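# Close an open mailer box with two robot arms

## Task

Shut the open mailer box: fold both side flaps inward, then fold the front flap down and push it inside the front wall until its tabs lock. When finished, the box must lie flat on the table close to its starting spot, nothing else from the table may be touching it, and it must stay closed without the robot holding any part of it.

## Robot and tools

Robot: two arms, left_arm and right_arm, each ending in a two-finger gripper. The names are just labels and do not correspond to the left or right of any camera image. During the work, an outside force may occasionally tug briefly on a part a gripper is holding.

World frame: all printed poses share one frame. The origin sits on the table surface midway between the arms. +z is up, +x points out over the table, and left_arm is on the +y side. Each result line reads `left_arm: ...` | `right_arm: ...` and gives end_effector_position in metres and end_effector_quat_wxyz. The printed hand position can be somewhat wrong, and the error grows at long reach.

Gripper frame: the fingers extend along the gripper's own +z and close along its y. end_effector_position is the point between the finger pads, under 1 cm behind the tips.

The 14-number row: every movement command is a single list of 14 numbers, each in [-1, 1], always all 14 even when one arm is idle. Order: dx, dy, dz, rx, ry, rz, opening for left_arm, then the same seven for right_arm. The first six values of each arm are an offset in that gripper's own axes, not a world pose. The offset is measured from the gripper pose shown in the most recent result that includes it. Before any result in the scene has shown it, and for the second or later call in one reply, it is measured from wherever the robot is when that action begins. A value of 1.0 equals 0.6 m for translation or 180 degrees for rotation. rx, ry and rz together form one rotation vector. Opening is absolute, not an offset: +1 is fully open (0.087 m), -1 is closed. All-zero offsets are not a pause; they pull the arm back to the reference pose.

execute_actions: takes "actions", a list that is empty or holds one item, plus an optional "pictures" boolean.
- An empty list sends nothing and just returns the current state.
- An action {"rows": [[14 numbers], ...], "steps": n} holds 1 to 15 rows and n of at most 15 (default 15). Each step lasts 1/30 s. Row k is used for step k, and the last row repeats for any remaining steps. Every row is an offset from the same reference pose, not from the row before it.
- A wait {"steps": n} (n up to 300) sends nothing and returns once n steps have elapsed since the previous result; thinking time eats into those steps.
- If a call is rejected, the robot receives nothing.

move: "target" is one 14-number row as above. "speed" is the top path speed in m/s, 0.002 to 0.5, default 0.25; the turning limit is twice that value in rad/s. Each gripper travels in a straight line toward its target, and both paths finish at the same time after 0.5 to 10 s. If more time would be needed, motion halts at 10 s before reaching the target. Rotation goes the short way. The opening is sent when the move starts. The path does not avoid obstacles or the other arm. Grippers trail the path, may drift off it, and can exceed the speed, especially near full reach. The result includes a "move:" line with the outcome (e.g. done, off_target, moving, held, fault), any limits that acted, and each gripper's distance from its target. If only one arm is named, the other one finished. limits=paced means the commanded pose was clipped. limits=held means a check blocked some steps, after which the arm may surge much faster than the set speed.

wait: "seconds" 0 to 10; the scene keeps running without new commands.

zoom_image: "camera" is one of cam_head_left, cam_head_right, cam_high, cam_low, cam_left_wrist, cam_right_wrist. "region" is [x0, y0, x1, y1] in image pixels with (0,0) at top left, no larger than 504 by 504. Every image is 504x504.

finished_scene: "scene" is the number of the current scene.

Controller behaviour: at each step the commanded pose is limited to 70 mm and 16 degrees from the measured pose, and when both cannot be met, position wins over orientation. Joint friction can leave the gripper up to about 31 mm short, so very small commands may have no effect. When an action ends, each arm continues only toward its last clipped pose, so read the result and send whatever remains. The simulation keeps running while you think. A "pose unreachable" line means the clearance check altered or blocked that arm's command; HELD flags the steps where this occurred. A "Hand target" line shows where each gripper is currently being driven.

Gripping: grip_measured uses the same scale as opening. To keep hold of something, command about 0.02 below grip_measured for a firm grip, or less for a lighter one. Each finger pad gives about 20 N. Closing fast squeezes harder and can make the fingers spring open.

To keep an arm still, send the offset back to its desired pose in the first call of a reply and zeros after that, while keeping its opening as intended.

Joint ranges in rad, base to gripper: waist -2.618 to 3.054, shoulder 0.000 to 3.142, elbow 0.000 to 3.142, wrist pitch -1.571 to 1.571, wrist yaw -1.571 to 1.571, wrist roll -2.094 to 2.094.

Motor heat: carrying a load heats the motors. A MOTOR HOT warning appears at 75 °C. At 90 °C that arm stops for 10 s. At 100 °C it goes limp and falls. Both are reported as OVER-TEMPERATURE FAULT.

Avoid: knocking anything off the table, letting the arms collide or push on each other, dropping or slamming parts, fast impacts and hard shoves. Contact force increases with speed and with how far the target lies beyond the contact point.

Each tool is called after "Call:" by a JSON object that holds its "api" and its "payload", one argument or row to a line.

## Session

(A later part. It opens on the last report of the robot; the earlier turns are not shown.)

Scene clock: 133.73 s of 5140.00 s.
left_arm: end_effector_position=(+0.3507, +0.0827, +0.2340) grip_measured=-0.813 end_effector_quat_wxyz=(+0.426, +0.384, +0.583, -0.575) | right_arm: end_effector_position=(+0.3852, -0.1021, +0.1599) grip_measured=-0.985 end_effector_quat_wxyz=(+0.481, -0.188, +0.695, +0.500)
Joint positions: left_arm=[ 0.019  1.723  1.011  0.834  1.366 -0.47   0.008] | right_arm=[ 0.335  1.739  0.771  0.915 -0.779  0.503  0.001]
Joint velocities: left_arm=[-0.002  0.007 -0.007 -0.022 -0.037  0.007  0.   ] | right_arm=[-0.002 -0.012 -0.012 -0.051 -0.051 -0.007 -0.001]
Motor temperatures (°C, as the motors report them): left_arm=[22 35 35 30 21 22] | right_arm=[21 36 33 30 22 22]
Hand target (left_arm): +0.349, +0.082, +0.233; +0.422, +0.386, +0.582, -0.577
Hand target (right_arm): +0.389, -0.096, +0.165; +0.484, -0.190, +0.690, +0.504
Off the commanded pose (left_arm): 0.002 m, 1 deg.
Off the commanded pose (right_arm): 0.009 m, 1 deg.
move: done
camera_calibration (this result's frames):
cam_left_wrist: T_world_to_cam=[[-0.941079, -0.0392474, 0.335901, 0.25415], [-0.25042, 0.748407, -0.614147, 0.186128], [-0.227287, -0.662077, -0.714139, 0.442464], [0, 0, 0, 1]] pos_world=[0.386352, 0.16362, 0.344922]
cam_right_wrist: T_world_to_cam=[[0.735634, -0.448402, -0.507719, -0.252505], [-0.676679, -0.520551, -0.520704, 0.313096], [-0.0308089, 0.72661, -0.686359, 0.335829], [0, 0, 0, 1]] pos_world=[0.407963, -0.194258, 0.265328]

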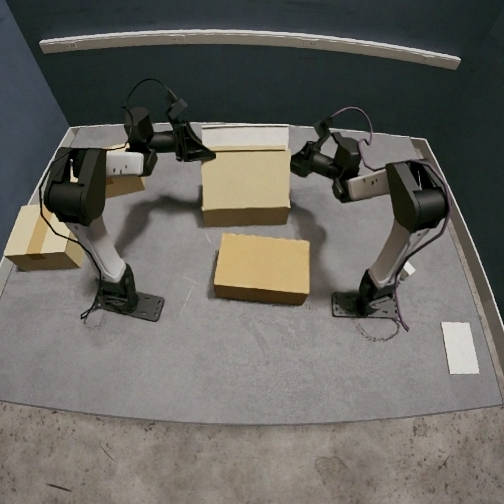

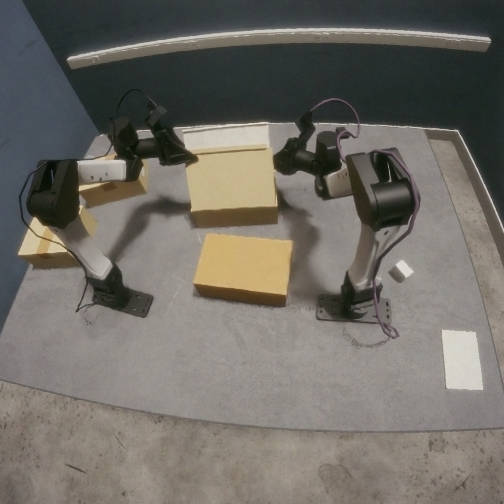

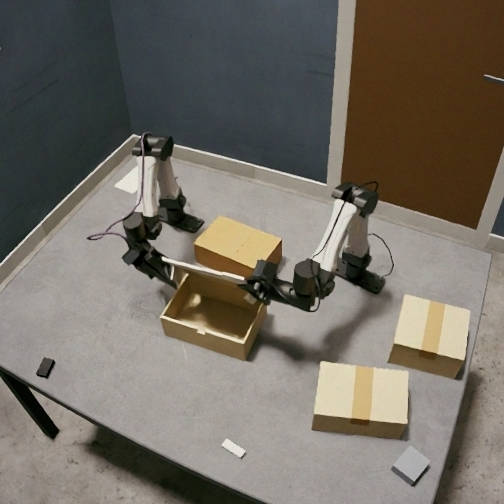

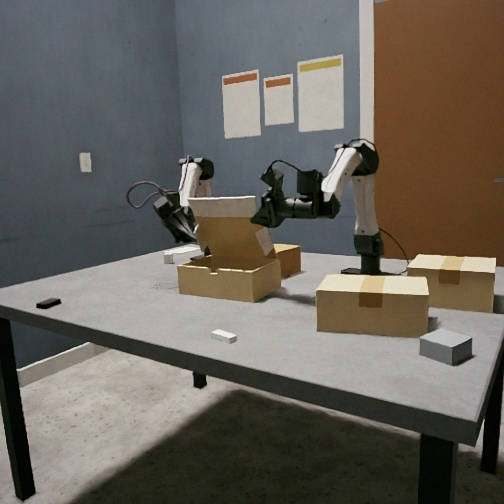

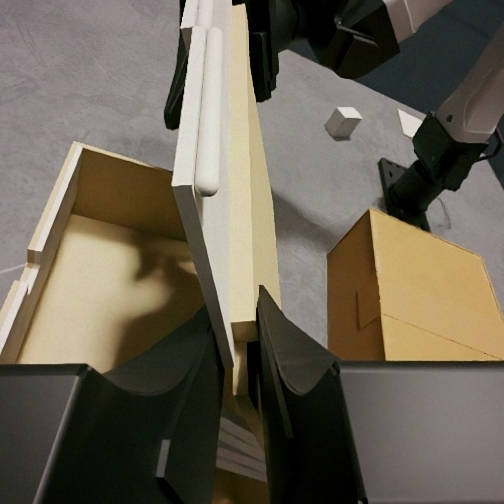

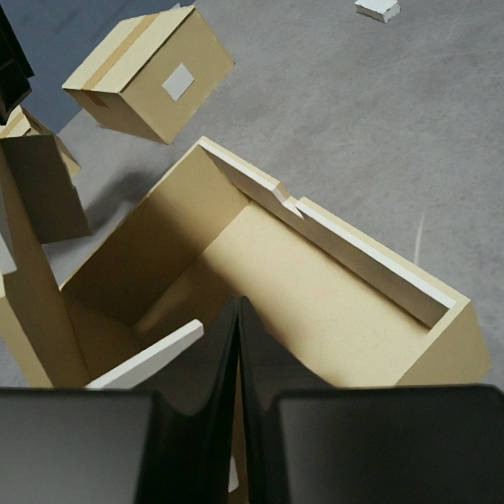

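Call:
{"api": "move", "payload": {
  "target": [0,0,0,0,0,0,-1, 0.013,0.022,0.05,0,0,0,-1],
  "speed": 0.05
}}

Call:
{"api": "wait", "payload": {
  "seconds": 9
}}

Call:
{"api": "move", "payload": {
  "target": [0,0,0,0,0,0,-1, -0.218,0.123,-0.288,0,0,0,-1],
  "speed": 0.15
}}

Call:
{"api": "move", "payload": {
  "target": [0,0,0,0,0,0,-1, 0.063,0.108,0.35,0,0,0,-1],
  "speed": 0.15
}}

Call:
{"api": "move", "payload": {
  "target": [0,0,0,0,0,0,-1, -0.015,-0.158,0.083,0,0,0,-1],
  "speed": 0.07
}}

Call:
{"api": "move", "payload": {
  "target": [0,0,0,0,0,0,-1, 0.145,-0.017,-0.033,0,0,0,-1],
  "speed": 0.07
}}

Scene clock: 142.33 s of 5140.00 s.
left_arm: end_effector_position=(+0.3505, +0.0834, +0.2340) grip_measured=-0.813 end_effector_quat_wxyz=(+0.425, +0.384, +0.583, -0.576) | right_arm: end_effector_position=(+0.3854, -0.0788, +0.1561) grip_measured=-0.985 end_effector_quat_wxyz=(+0.483, -0.183, +0.699, +0.494)
Joint positions: left_arm=[ 0.021  1.723  1.011  0.834  1.369 -0.472  0.008] | right_arm=[ 0.408  1.764  0.791  0.915 -0.688  0.503  0.001]
Joint velocities: left_arm=[ 0.007  0.007 -0.007  0.037 -0.095  0.007 -0.001] | right_arm=[ 0.002 -0.022 -0.002  0.022  0.022 -0.095  0.   ]
Motor temperatures (°C, as the motors report them): left_arm=[22 36 35 30 21 22] | right_arm=[21 35 34 30 22 22]
Hand target (left_arm): +0.351, +0.083, +0.234; +0.426, +0.384, +0.583, -0.575
Hand target (right_arm): +0.386, -0.069, +0.159; +0.481, -0.189, +0.695, +0.499
Off the commanded pose (left_arm): 0.001 m, 0 deg.
Off the commanded pose (right_arm): 0.011 m, 1 deg.
After step 90, 4.70 s passed at rest.
move: off_target (right_arm)
camera_calibration (this result's frames):
cam_left_wrist: T_world_to_cam=[[-0.940374, -0.0382212, 0.337989, 0.253192], [-0.250907, 0.748852, -0.613406, 0.185506], [-0.229659, -0.661634, -0.71379, 0.443568], [0, 0, 0, 1]] pos_world=[0.386509, 0.164241, 0.344829]
cam_right_wrist: T_world_to_cam=[[0.725938, -0.464039, -0.507623, -0.241696], [-0.687437, -0.512171, -0.514889, 0.327213], [-0.021061, 0.722737, -0.690802, 0.312934], [0, 0, 0, 1]] pos_world=[0.406986, -0.170736, 0.261963]

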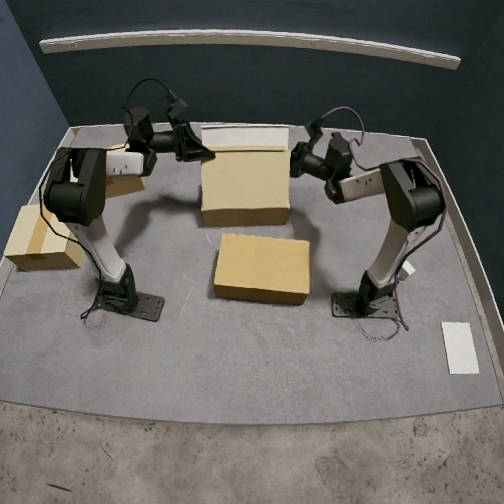

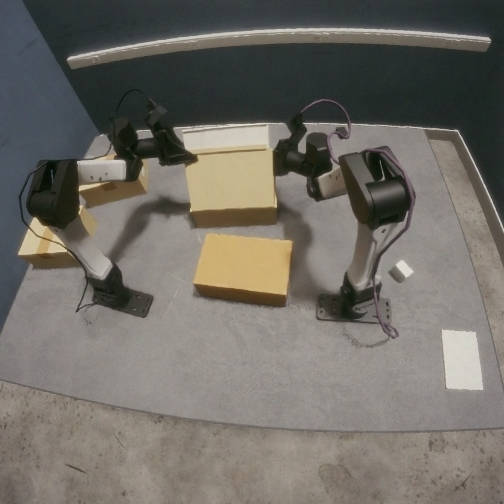

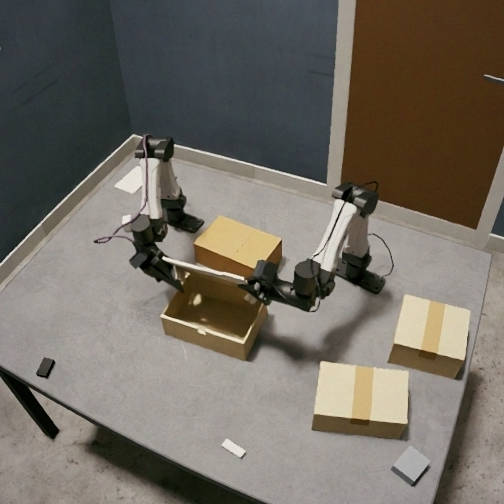

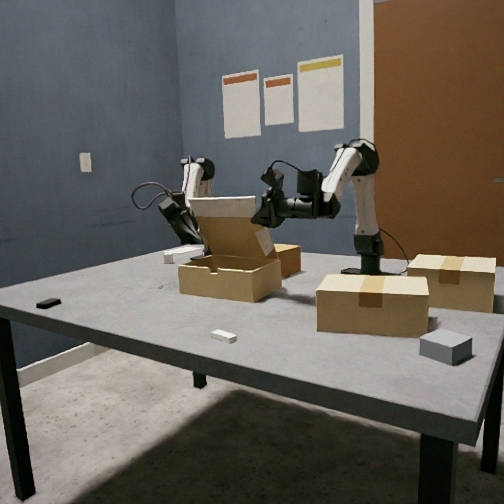

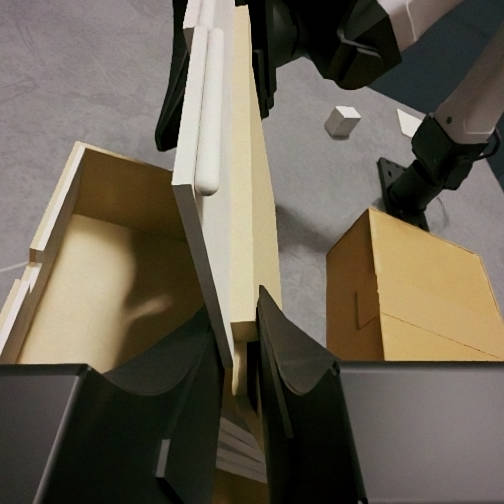

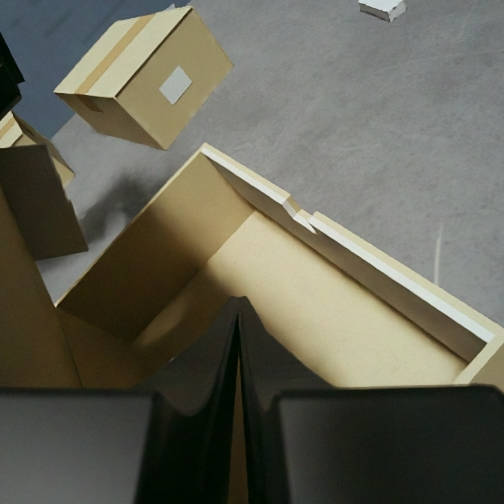

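Scene clock: 151.33 s of 5140.00 s.
left_arm: end_effector_position=(+0.3505, +0.0834, +0.2340) grip_measured=-0.813 end_effector_quat_wxyz=(+0.425, +0.384, +0.583, -0.576) | right_arm: end_effector_position=(+0.3854, -0.0788, +0.1561) grip_measured=-0.985 end_effector_quat_wxyz=(+0.483, -0.183, +0.699, +0.494)
Joint positions: left_arm=[ 0.021  1.723  1.011  0.834  1.369 -0.472  0.008] | right_arm=[ 0.408  1.764  0.791  0.915 -0.688  0.503  0.001]
Joint velocities: left_arm=[-0.012 -0.022 -0.012 -0.022 -0.051 -0.037 -0.001] | right_arm=[-0.017 -0.012 -0.012 -0.066  0.037  0.051  0.001]
Motor temperatures (°C, as the motors report them): left_arm=[22 37 35 31 21 22] | right_arm=[21 35 34 31 22 22]
Hand target (left_arm): +0.351, +0.083, +0.234; +0.426, +0.384, +0.583, -0.575
Hand target (right_arm): +0.386, -0.069, +0.159; +0.481, -0.189, +0.695, +0.499
Off the commanded pose (left_arm): 0.001 m, 0 deg.
Off the commanded pose (right_arm): 0.011 m, 1 deg.
Steps of this call (steps 1 to 90: nothing new was sent; then 6.00 s passed at rest). Readings (end_effector_position):
1: left_arm (+0.3505, +0.0834, +0.2340) | right_arm (+0.3854, -0.0788, +0.1561)
2: left_arm (+0.3505, +0.0834, +0.2340) | right_arm (+0.3854, -0.0788, +0.1561)
4: left_arm (+0.3505, +0.0834, +0.2340) | right_arm (+0.3854, -0.0788, +0.1561)
8: left_arm (+0.3505, +0.0834, +0.2340) | right_arm (+0.3854, -0.0788, +0.1561)
90: the state above
camera_calibration (this result's frames):
cam_left_wrist: T_world_to_cam=[[-0.940374, -0.0382212, 0.337989, 0.253192], [-0.250907, 0.748852, -0.613406, 0.185506], [-0.229659, -0.661634, -0.71379, 0.443568], [0, 0, 0, 1]] pos_world=[0.386509, 0.164241, 0.344829]
cam_right_wrist: T_world_to_cam=[[0.725938, -0.464039, -0.507623, -0.241696], [-0.687437, -0.512171, -0.514889, 0.327213], [-0.021061, 0.722737, -0.690802, 0.312934], [0, 0, 0, 1]] pos_world=[0.406986, -0.170736, 0.261963]

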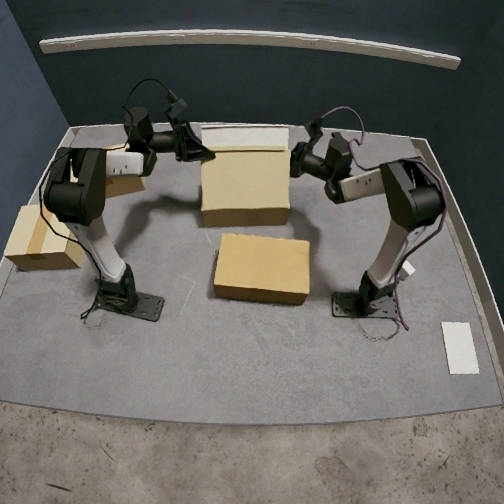

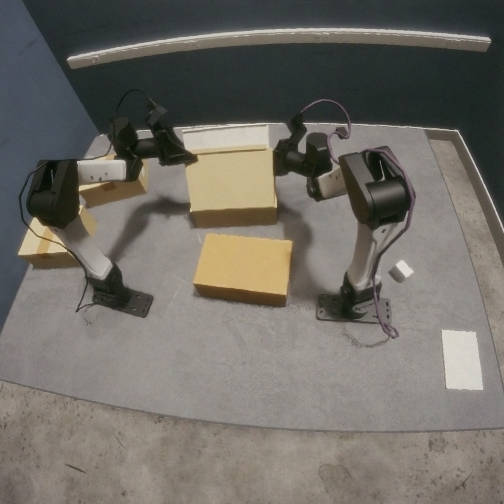

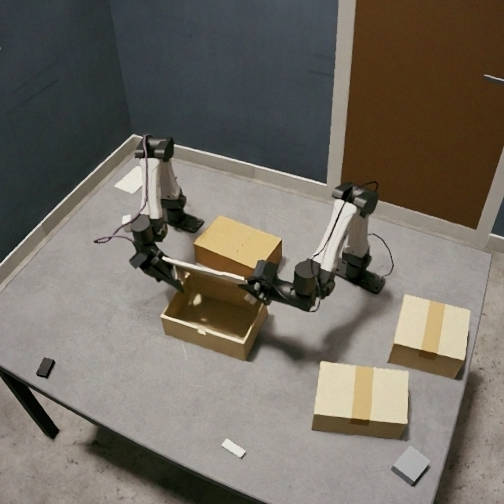

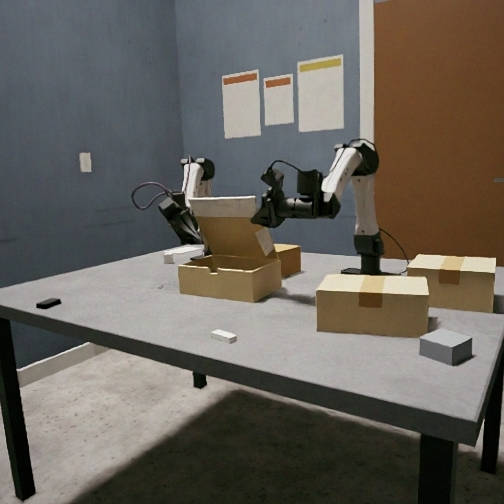

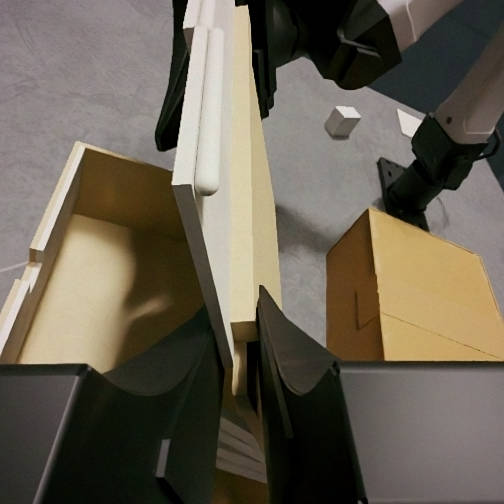

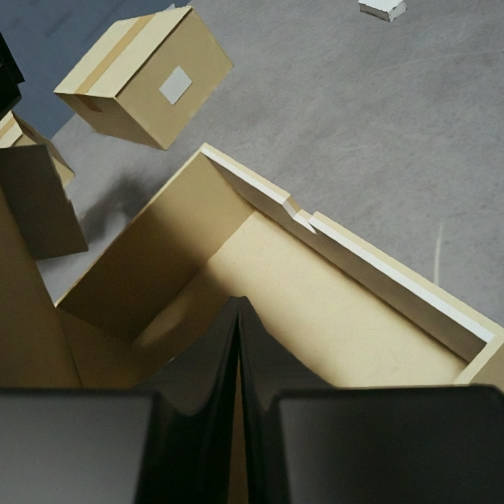

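Scene clock: 153.57 s of 5140.00 s.
left_arm: end_effector_position=(+0.3503, +0.0834, +0.2340) grip_measured=-0.813 end_effector_quat_wxyz=(+0.425, +0.384, +0.583, -0.576) | right_arm: end_effector_position=(+0.3089, -0.2223, +0.2990) grip_measured=-0.985 end_effector_quat_wxyz=(+0.472, -0.170, +0.705, +0.501)
Joint positions: left_arm=[ 0.021  1.723  1.011  0.834  1.37  -0.473  0.008] | right_arm=[-0.065  1.145  0.899  0.117 -1.16   0.459  0.001]
Joint velocities: left_arm=[-0.002 -0.022 -0.017 -0.081 -0.037 -0.007 -0.001] | right_arm=[-0.002 -0.012  0.002 -0.037 -0.007 -0.007 -0.001]
Motor temperatures (°C, as the motors report them): left_arm=[22 37 35 31 21 22] | right_arm=[21 35 34 31 22 22]
Hand target (left_arm): +0.351, +0.083, +0.234; +0.425, +0.384, +0.583, -0.576
Hand target (right_arm): +0.306, -0.224, +0.311; +0.484, -0.182, +0.698, +0.496
Off the commanded pose (left_arm): 0.000 m, 0 deg.
Off the commanded pose (right_arm): 0.015 m, 2 deg.
move: off_target (right_arm)
camera_calibration (this result's frames):
cam_left_wrist: T_world_to_cam=[[-0.940295, -0.0371841, 0.338324, 0.252804], [-0.250271, 0.749211, -0.613227, 0.185138], [-0.230674, -0.661287, -0.713785, 0.443837], [0, 0, 0, 1]] pos_world=[0.386427, 0.164196, 0.344807]
cam_right_wrist: T_world_to_cam=[[0.706442, -0.45842, -0.53925, -0.163477], [-0.706363, -0.504688, -0.496328, 0.276637], [-0.0446263, 0.731533, -0.680343, 0.519858], [0, 0, 0, 1]] pos_world=[0.334092, -0.315619, 0.40283]

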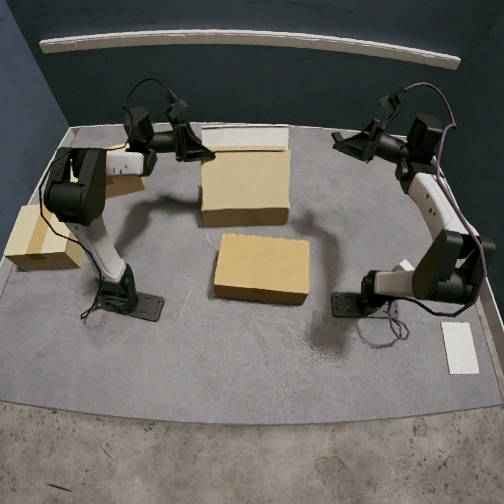

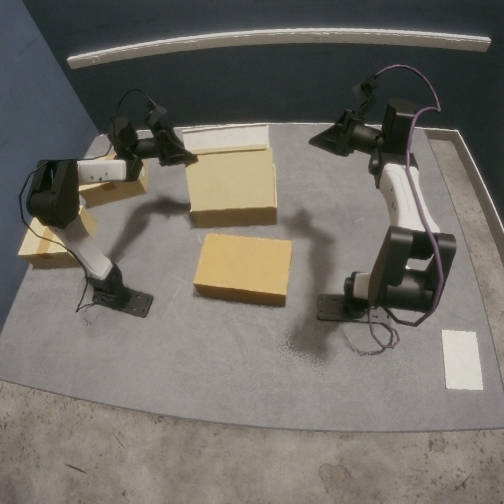

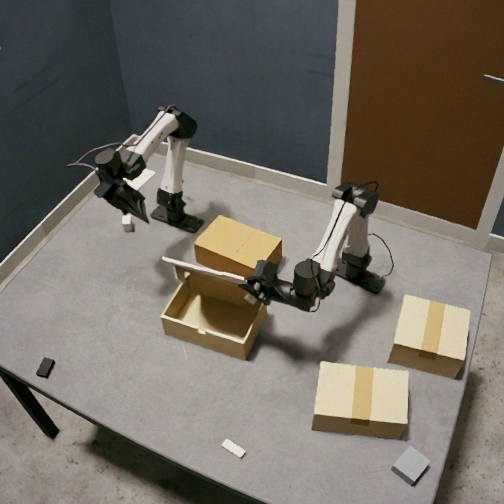

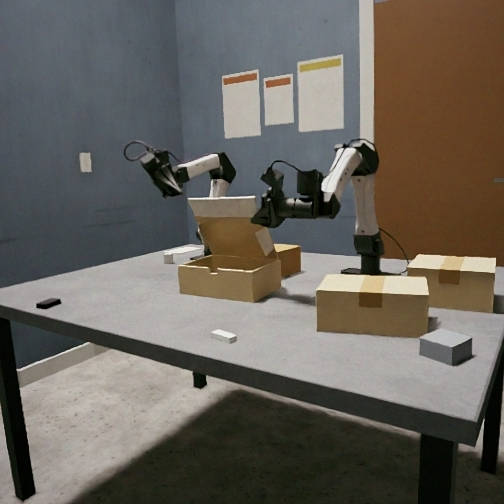

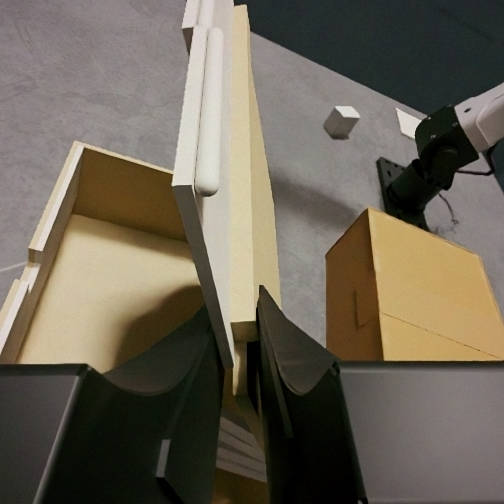

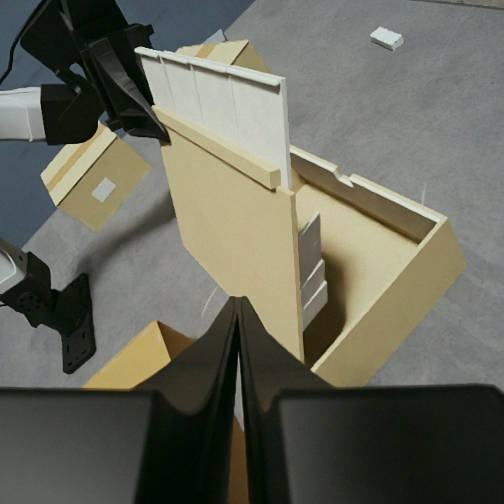

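Scene clock: 155.63 s of 5140.00 s.
left_arm: end_effector_position=(+0.3503, +0.0834, +0.2340) grip_measured=-0.813 end_effector_quat_wxyz=(+0.425, +0.384, +0.583, -0.576) | right_arm: end_effector_position=(+0.3451, -0.0100, +0.2829) grip_measured=-0.985 end_effector_quat_wxyz=(+0.463, -0.175, +0.715, +0.493)
Joint positions: left_arm=[ 0.021  1.723  1.011  0.834  1.37  -0.473  0.008] | right_arm=[ 0.646  1.525  1.134  0.297 -0.454  0.536  0.001]
Joint velocities: left_arm=[-0.002 -0.012  0.012 -0.051  0.022 -0.022  0.   ] | right_arm=[-0.002 -0.027  0.012 -0.051 -0.125  0.037 -0.   ]
Motor temperatures (°C, as the motors report them): left_arm=[22 37 35 31 21 22] | right_arm=[21 35 35 31 22 22]
Hand target (left_arm): +0.350, +0.083, +0.234; +0.425, +0.384, +0.583, -0.576
Hand target (right_arm): +0.349, -0.006, +0.292; +0.472, -0.173, +0.706, +0.499
Off the commanded pose (left_arm): 0.000 m, 0 deg.
Off the commanded pose (right_arm): 0.012 m, 2 deg.
move: off_target (right_arm)
camera_calibration (this result's frames):
cam_left_wrist: T_world_to_cam=[[-0.940295, -0.0371841, 0.338324, 0.252804], [-0.250271, 0.749211, -0.613227, 0.185138], [-0.230674, -0.661287, -0.713785, 0.443837], [0, 0, 0, 1]] pos_world=[0.386427, 0.164196, 0.344807]
cam_right_wrist: T_world_to_cam=[[0.700144, -0.470507, -0.537048, -0.0989216], [-0.711557, -0.521988, -0.470335, 0.395632], [-0.0590367, 0.711443, -0.70026, 0.365661], [0, 0, 0, 1]] pos_world=[0.372361, -0.100175, 0.389012]

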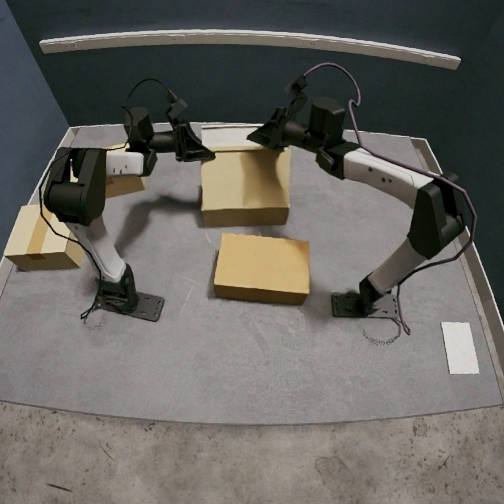

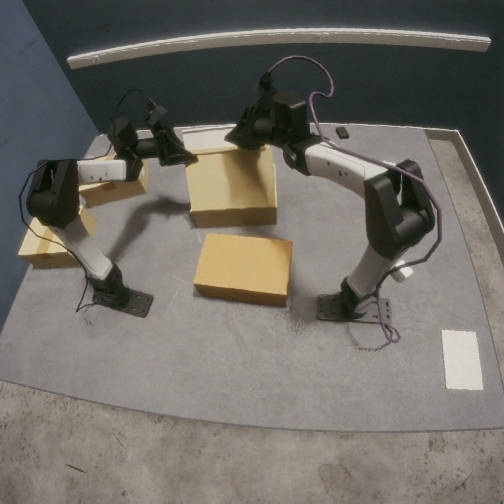

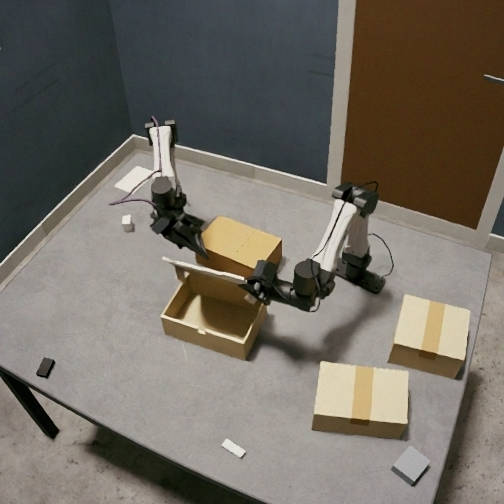

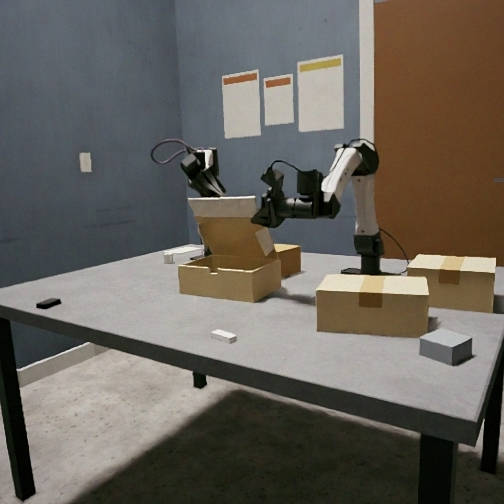

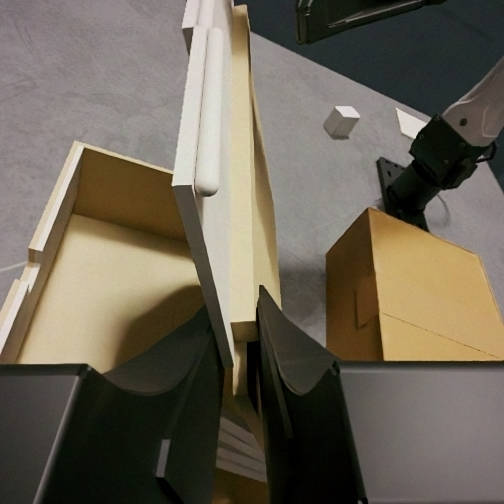

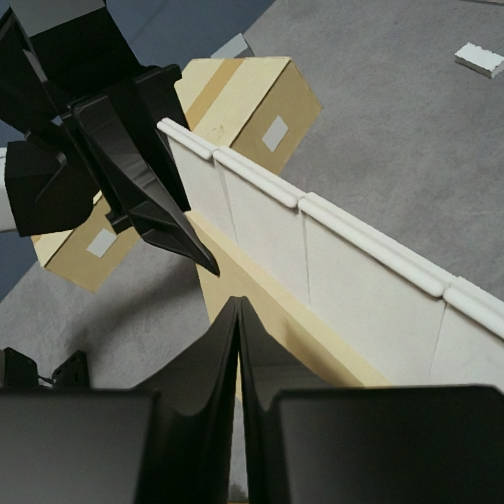

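Scene clock: 157.43 s of 5140.00 s.
left_arm: end_effector_position=(+0.3684, +0.0862, +0.2345) grip_measured=-0.803 end_effector_quat_wxyz=(+0.448, +0.343, +0.606, -0.561) | right_arm: end_effector_position=(+0.4136, -0.0019, +0.2561) grip_measured=-0.985 end_effector_quat_wxyz=(+0.454, -0.202, +0.694, +0.520)
Joint positions: left_arm=[ 0.029  1.723  1.011  0.819  1.272 -0.485  0.009] | right_arm=[ 0.537  1.814  1.307  0.45  -0.643  0.536  0.001]
Joint velocities: left_arm=[-0.002 -0.022 -0.002 -0.051 -0.022 -0.081 -0.   ] | right_arm=[-0.012 -0.007 -0.002 -0.022 -0.007 -0.081 -0.001]
Motor temperatures (°C, as the motors report them): left_arm=[22 37 35 31 21 22] | right_arm=[21 35 35 31 22 22]
Hand target (left_arm): +0.351, +0.084, +0.234; +0.425, +0.383, +0.584, -0.575
Hand target (right_arm): +0.438, -0.013, +0.235; +0.463, -0.175, +0.715, +0.494
Off the commanded pose (left_arm): 0.018 m, 6 deg.
Off the commanded pose (right_arm): 0.036 m, 5 deg.
move: off_target (left_arm, right_arm)
camera_calibration (this result's frames):
cam_left_wrist: T_world_to_cam=[[-0.921314, -0.131193, 0.366018, 0.264373], [-0.344503, 0.711882, -0.611998, 0.225487], [-0.180272, -0.689937, -0.701063, 0.431201], [0, 0, 0, 1]] pos_world=[0.398985, 0.171665, 0.343532]
cam_right_wrist: T_world_to_cam=[[0.747245, -0.396657, -0.533186, -0.177784], [-0.657112, -0.560717, -0.503786, 0.42198], [-0.0991361, 0.726815, -0.679642, 0.356515], [0, 0, 0, 1]] pos_world=[0.44548, -0.0930285, 0.360098]

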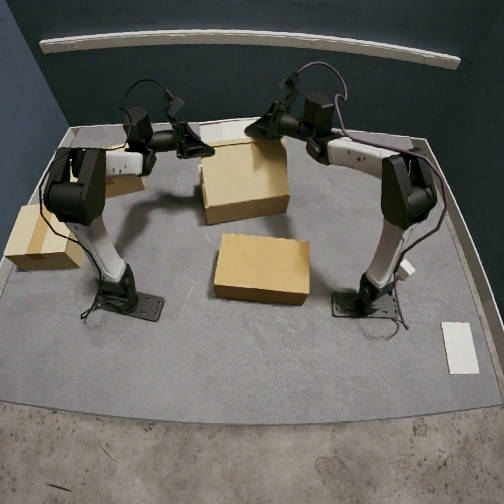

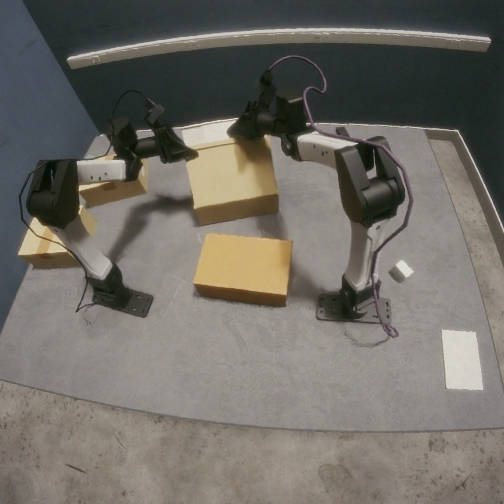

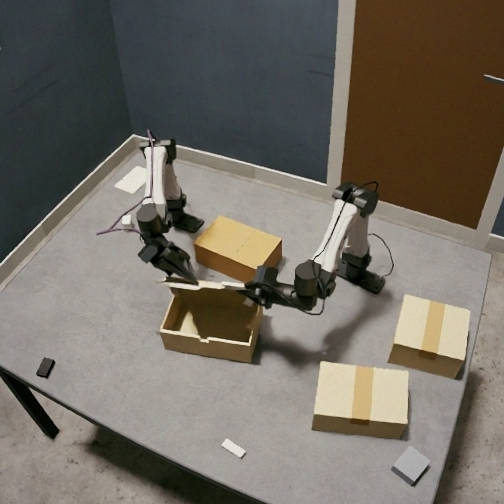

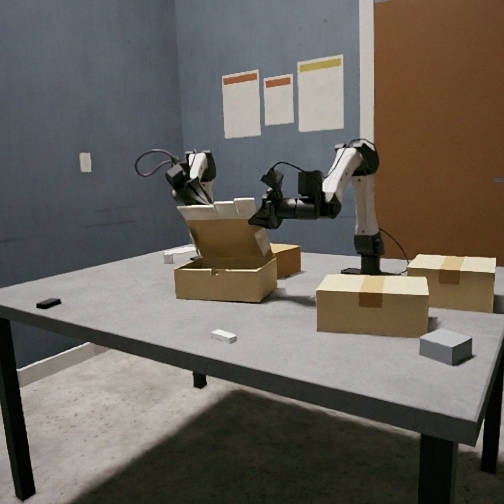

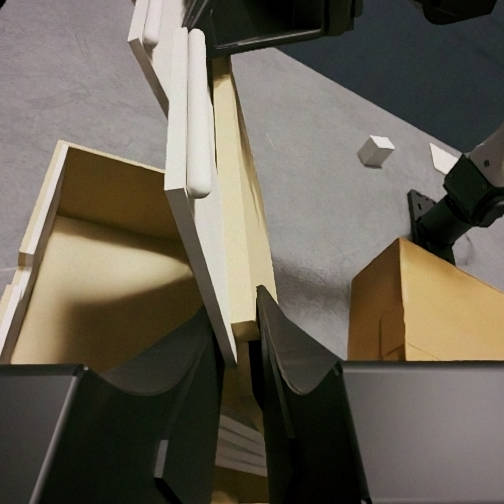

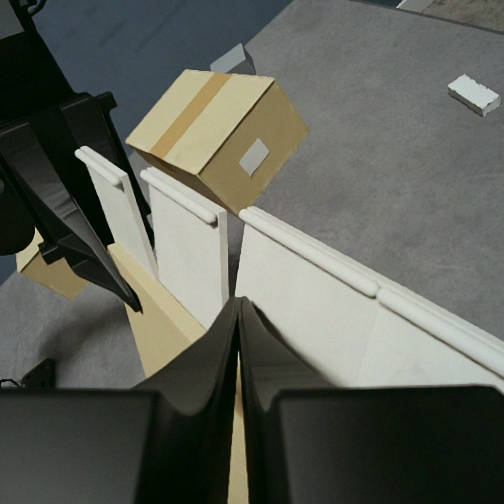

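Scene clock: 159.07 s of 5140.00 s.
left_arm: end_effector_position=(+0.3651, +0.0868, +0.2299) grip_measured=-0.811 end_effector_quat_wxyz=(+0.430, +0.335, +0.615, -0.570) | right_arm: end_effector_position=(+0.3855, -0.0079, +0.2458) grip_measured=-0.985 end_effector_quat_wxyz=(+0.540, -0.208, +0.622, +0.527)
Joint positions: left_arm=[ 0.031  1.723  1.011  0.778  1.286 -0.489  0.008] | right_arm=[ 0.574  1.763  0.999  0.929 -0.561  0.54   0.001]
Joint velocities: left_arm=[ 0.017  0.002  0.012  0.022  0.007 -0.139 -0.   ] | right_arm=[-0.022  0.007 -0.017  0.154 -0.007 -0.007 -0.001]
Motor temperatures (°C, as the motors report them): left_arm=[22 37 35 31 21 22] | right_arm=[21 35 34 31 22 22]
Hand target (left_arm): +0.368, +0.086, +0.235; +0.447, +0.343, +0.606, -0.561
Hand target (right_arm): +0.366, -0.007, +0.182; +0.456, -0.200, +0.692, +0.522
Off the commanded pose (left_arm): 0.006 m, 3 deg.
Off the commanded pose (right_arm): 0.069 m, 13 deg.
move: off_target (left_arm, right_arm)
camera_calibration (this result's frames):
cam_left_wrist: T_world_to_cam=[[-0.905524, -0.122715, 0.406162, 0.247378], [-0.362963, 0.719791, -0.591742, 0.222516], [-0.219736, -0.683258, -0.696329, 0.440527], [0, 0, 0, 1]] pos_world=[0.401571, 0.171186, 0.337948]
cam_right_wrist: T_world_to_cam=[[0.820756, -0.376725, -0.429463, -0.218347], [-0.568573, -0.465588, -0.678198, 0.404473], [0.0555411, 0.800816, -0.596329, 0.271586], [0, 0, 0, 1]] pos_world=[0.394098, -0.111429, 0.342495]

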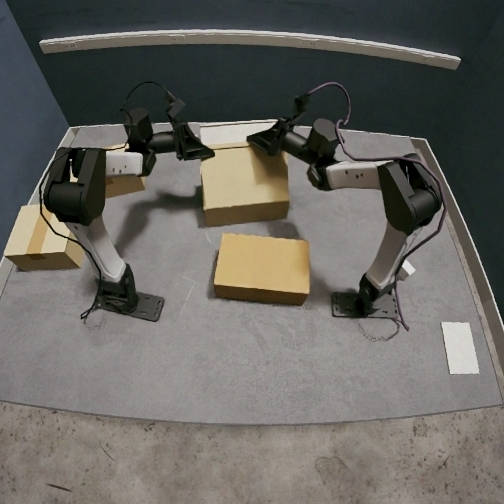

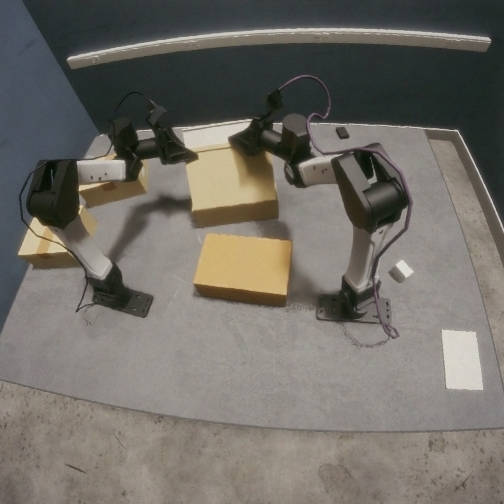

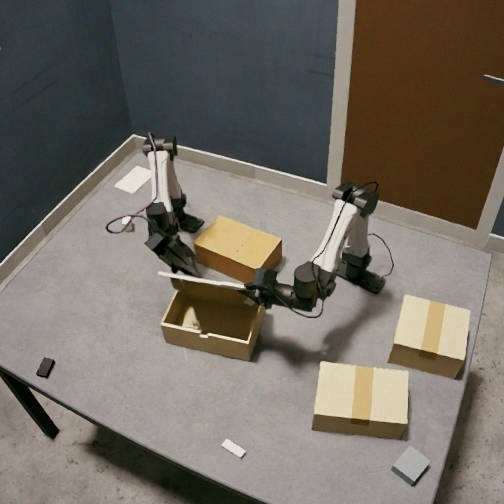

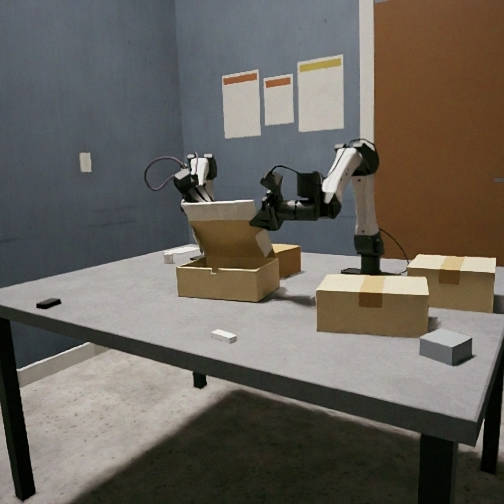

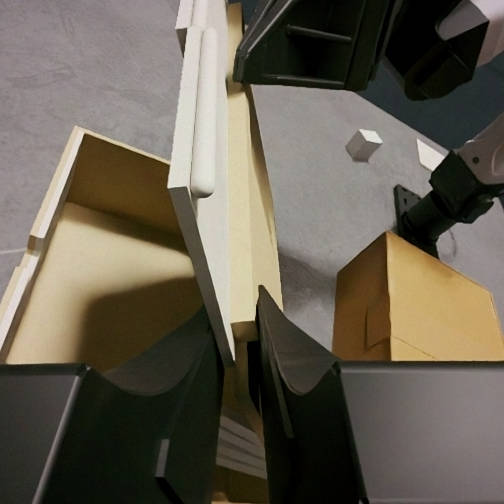

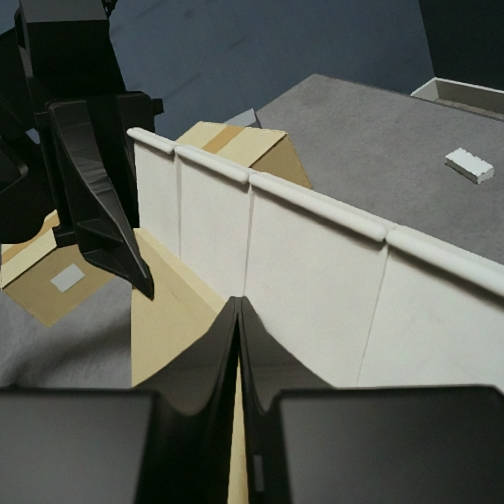

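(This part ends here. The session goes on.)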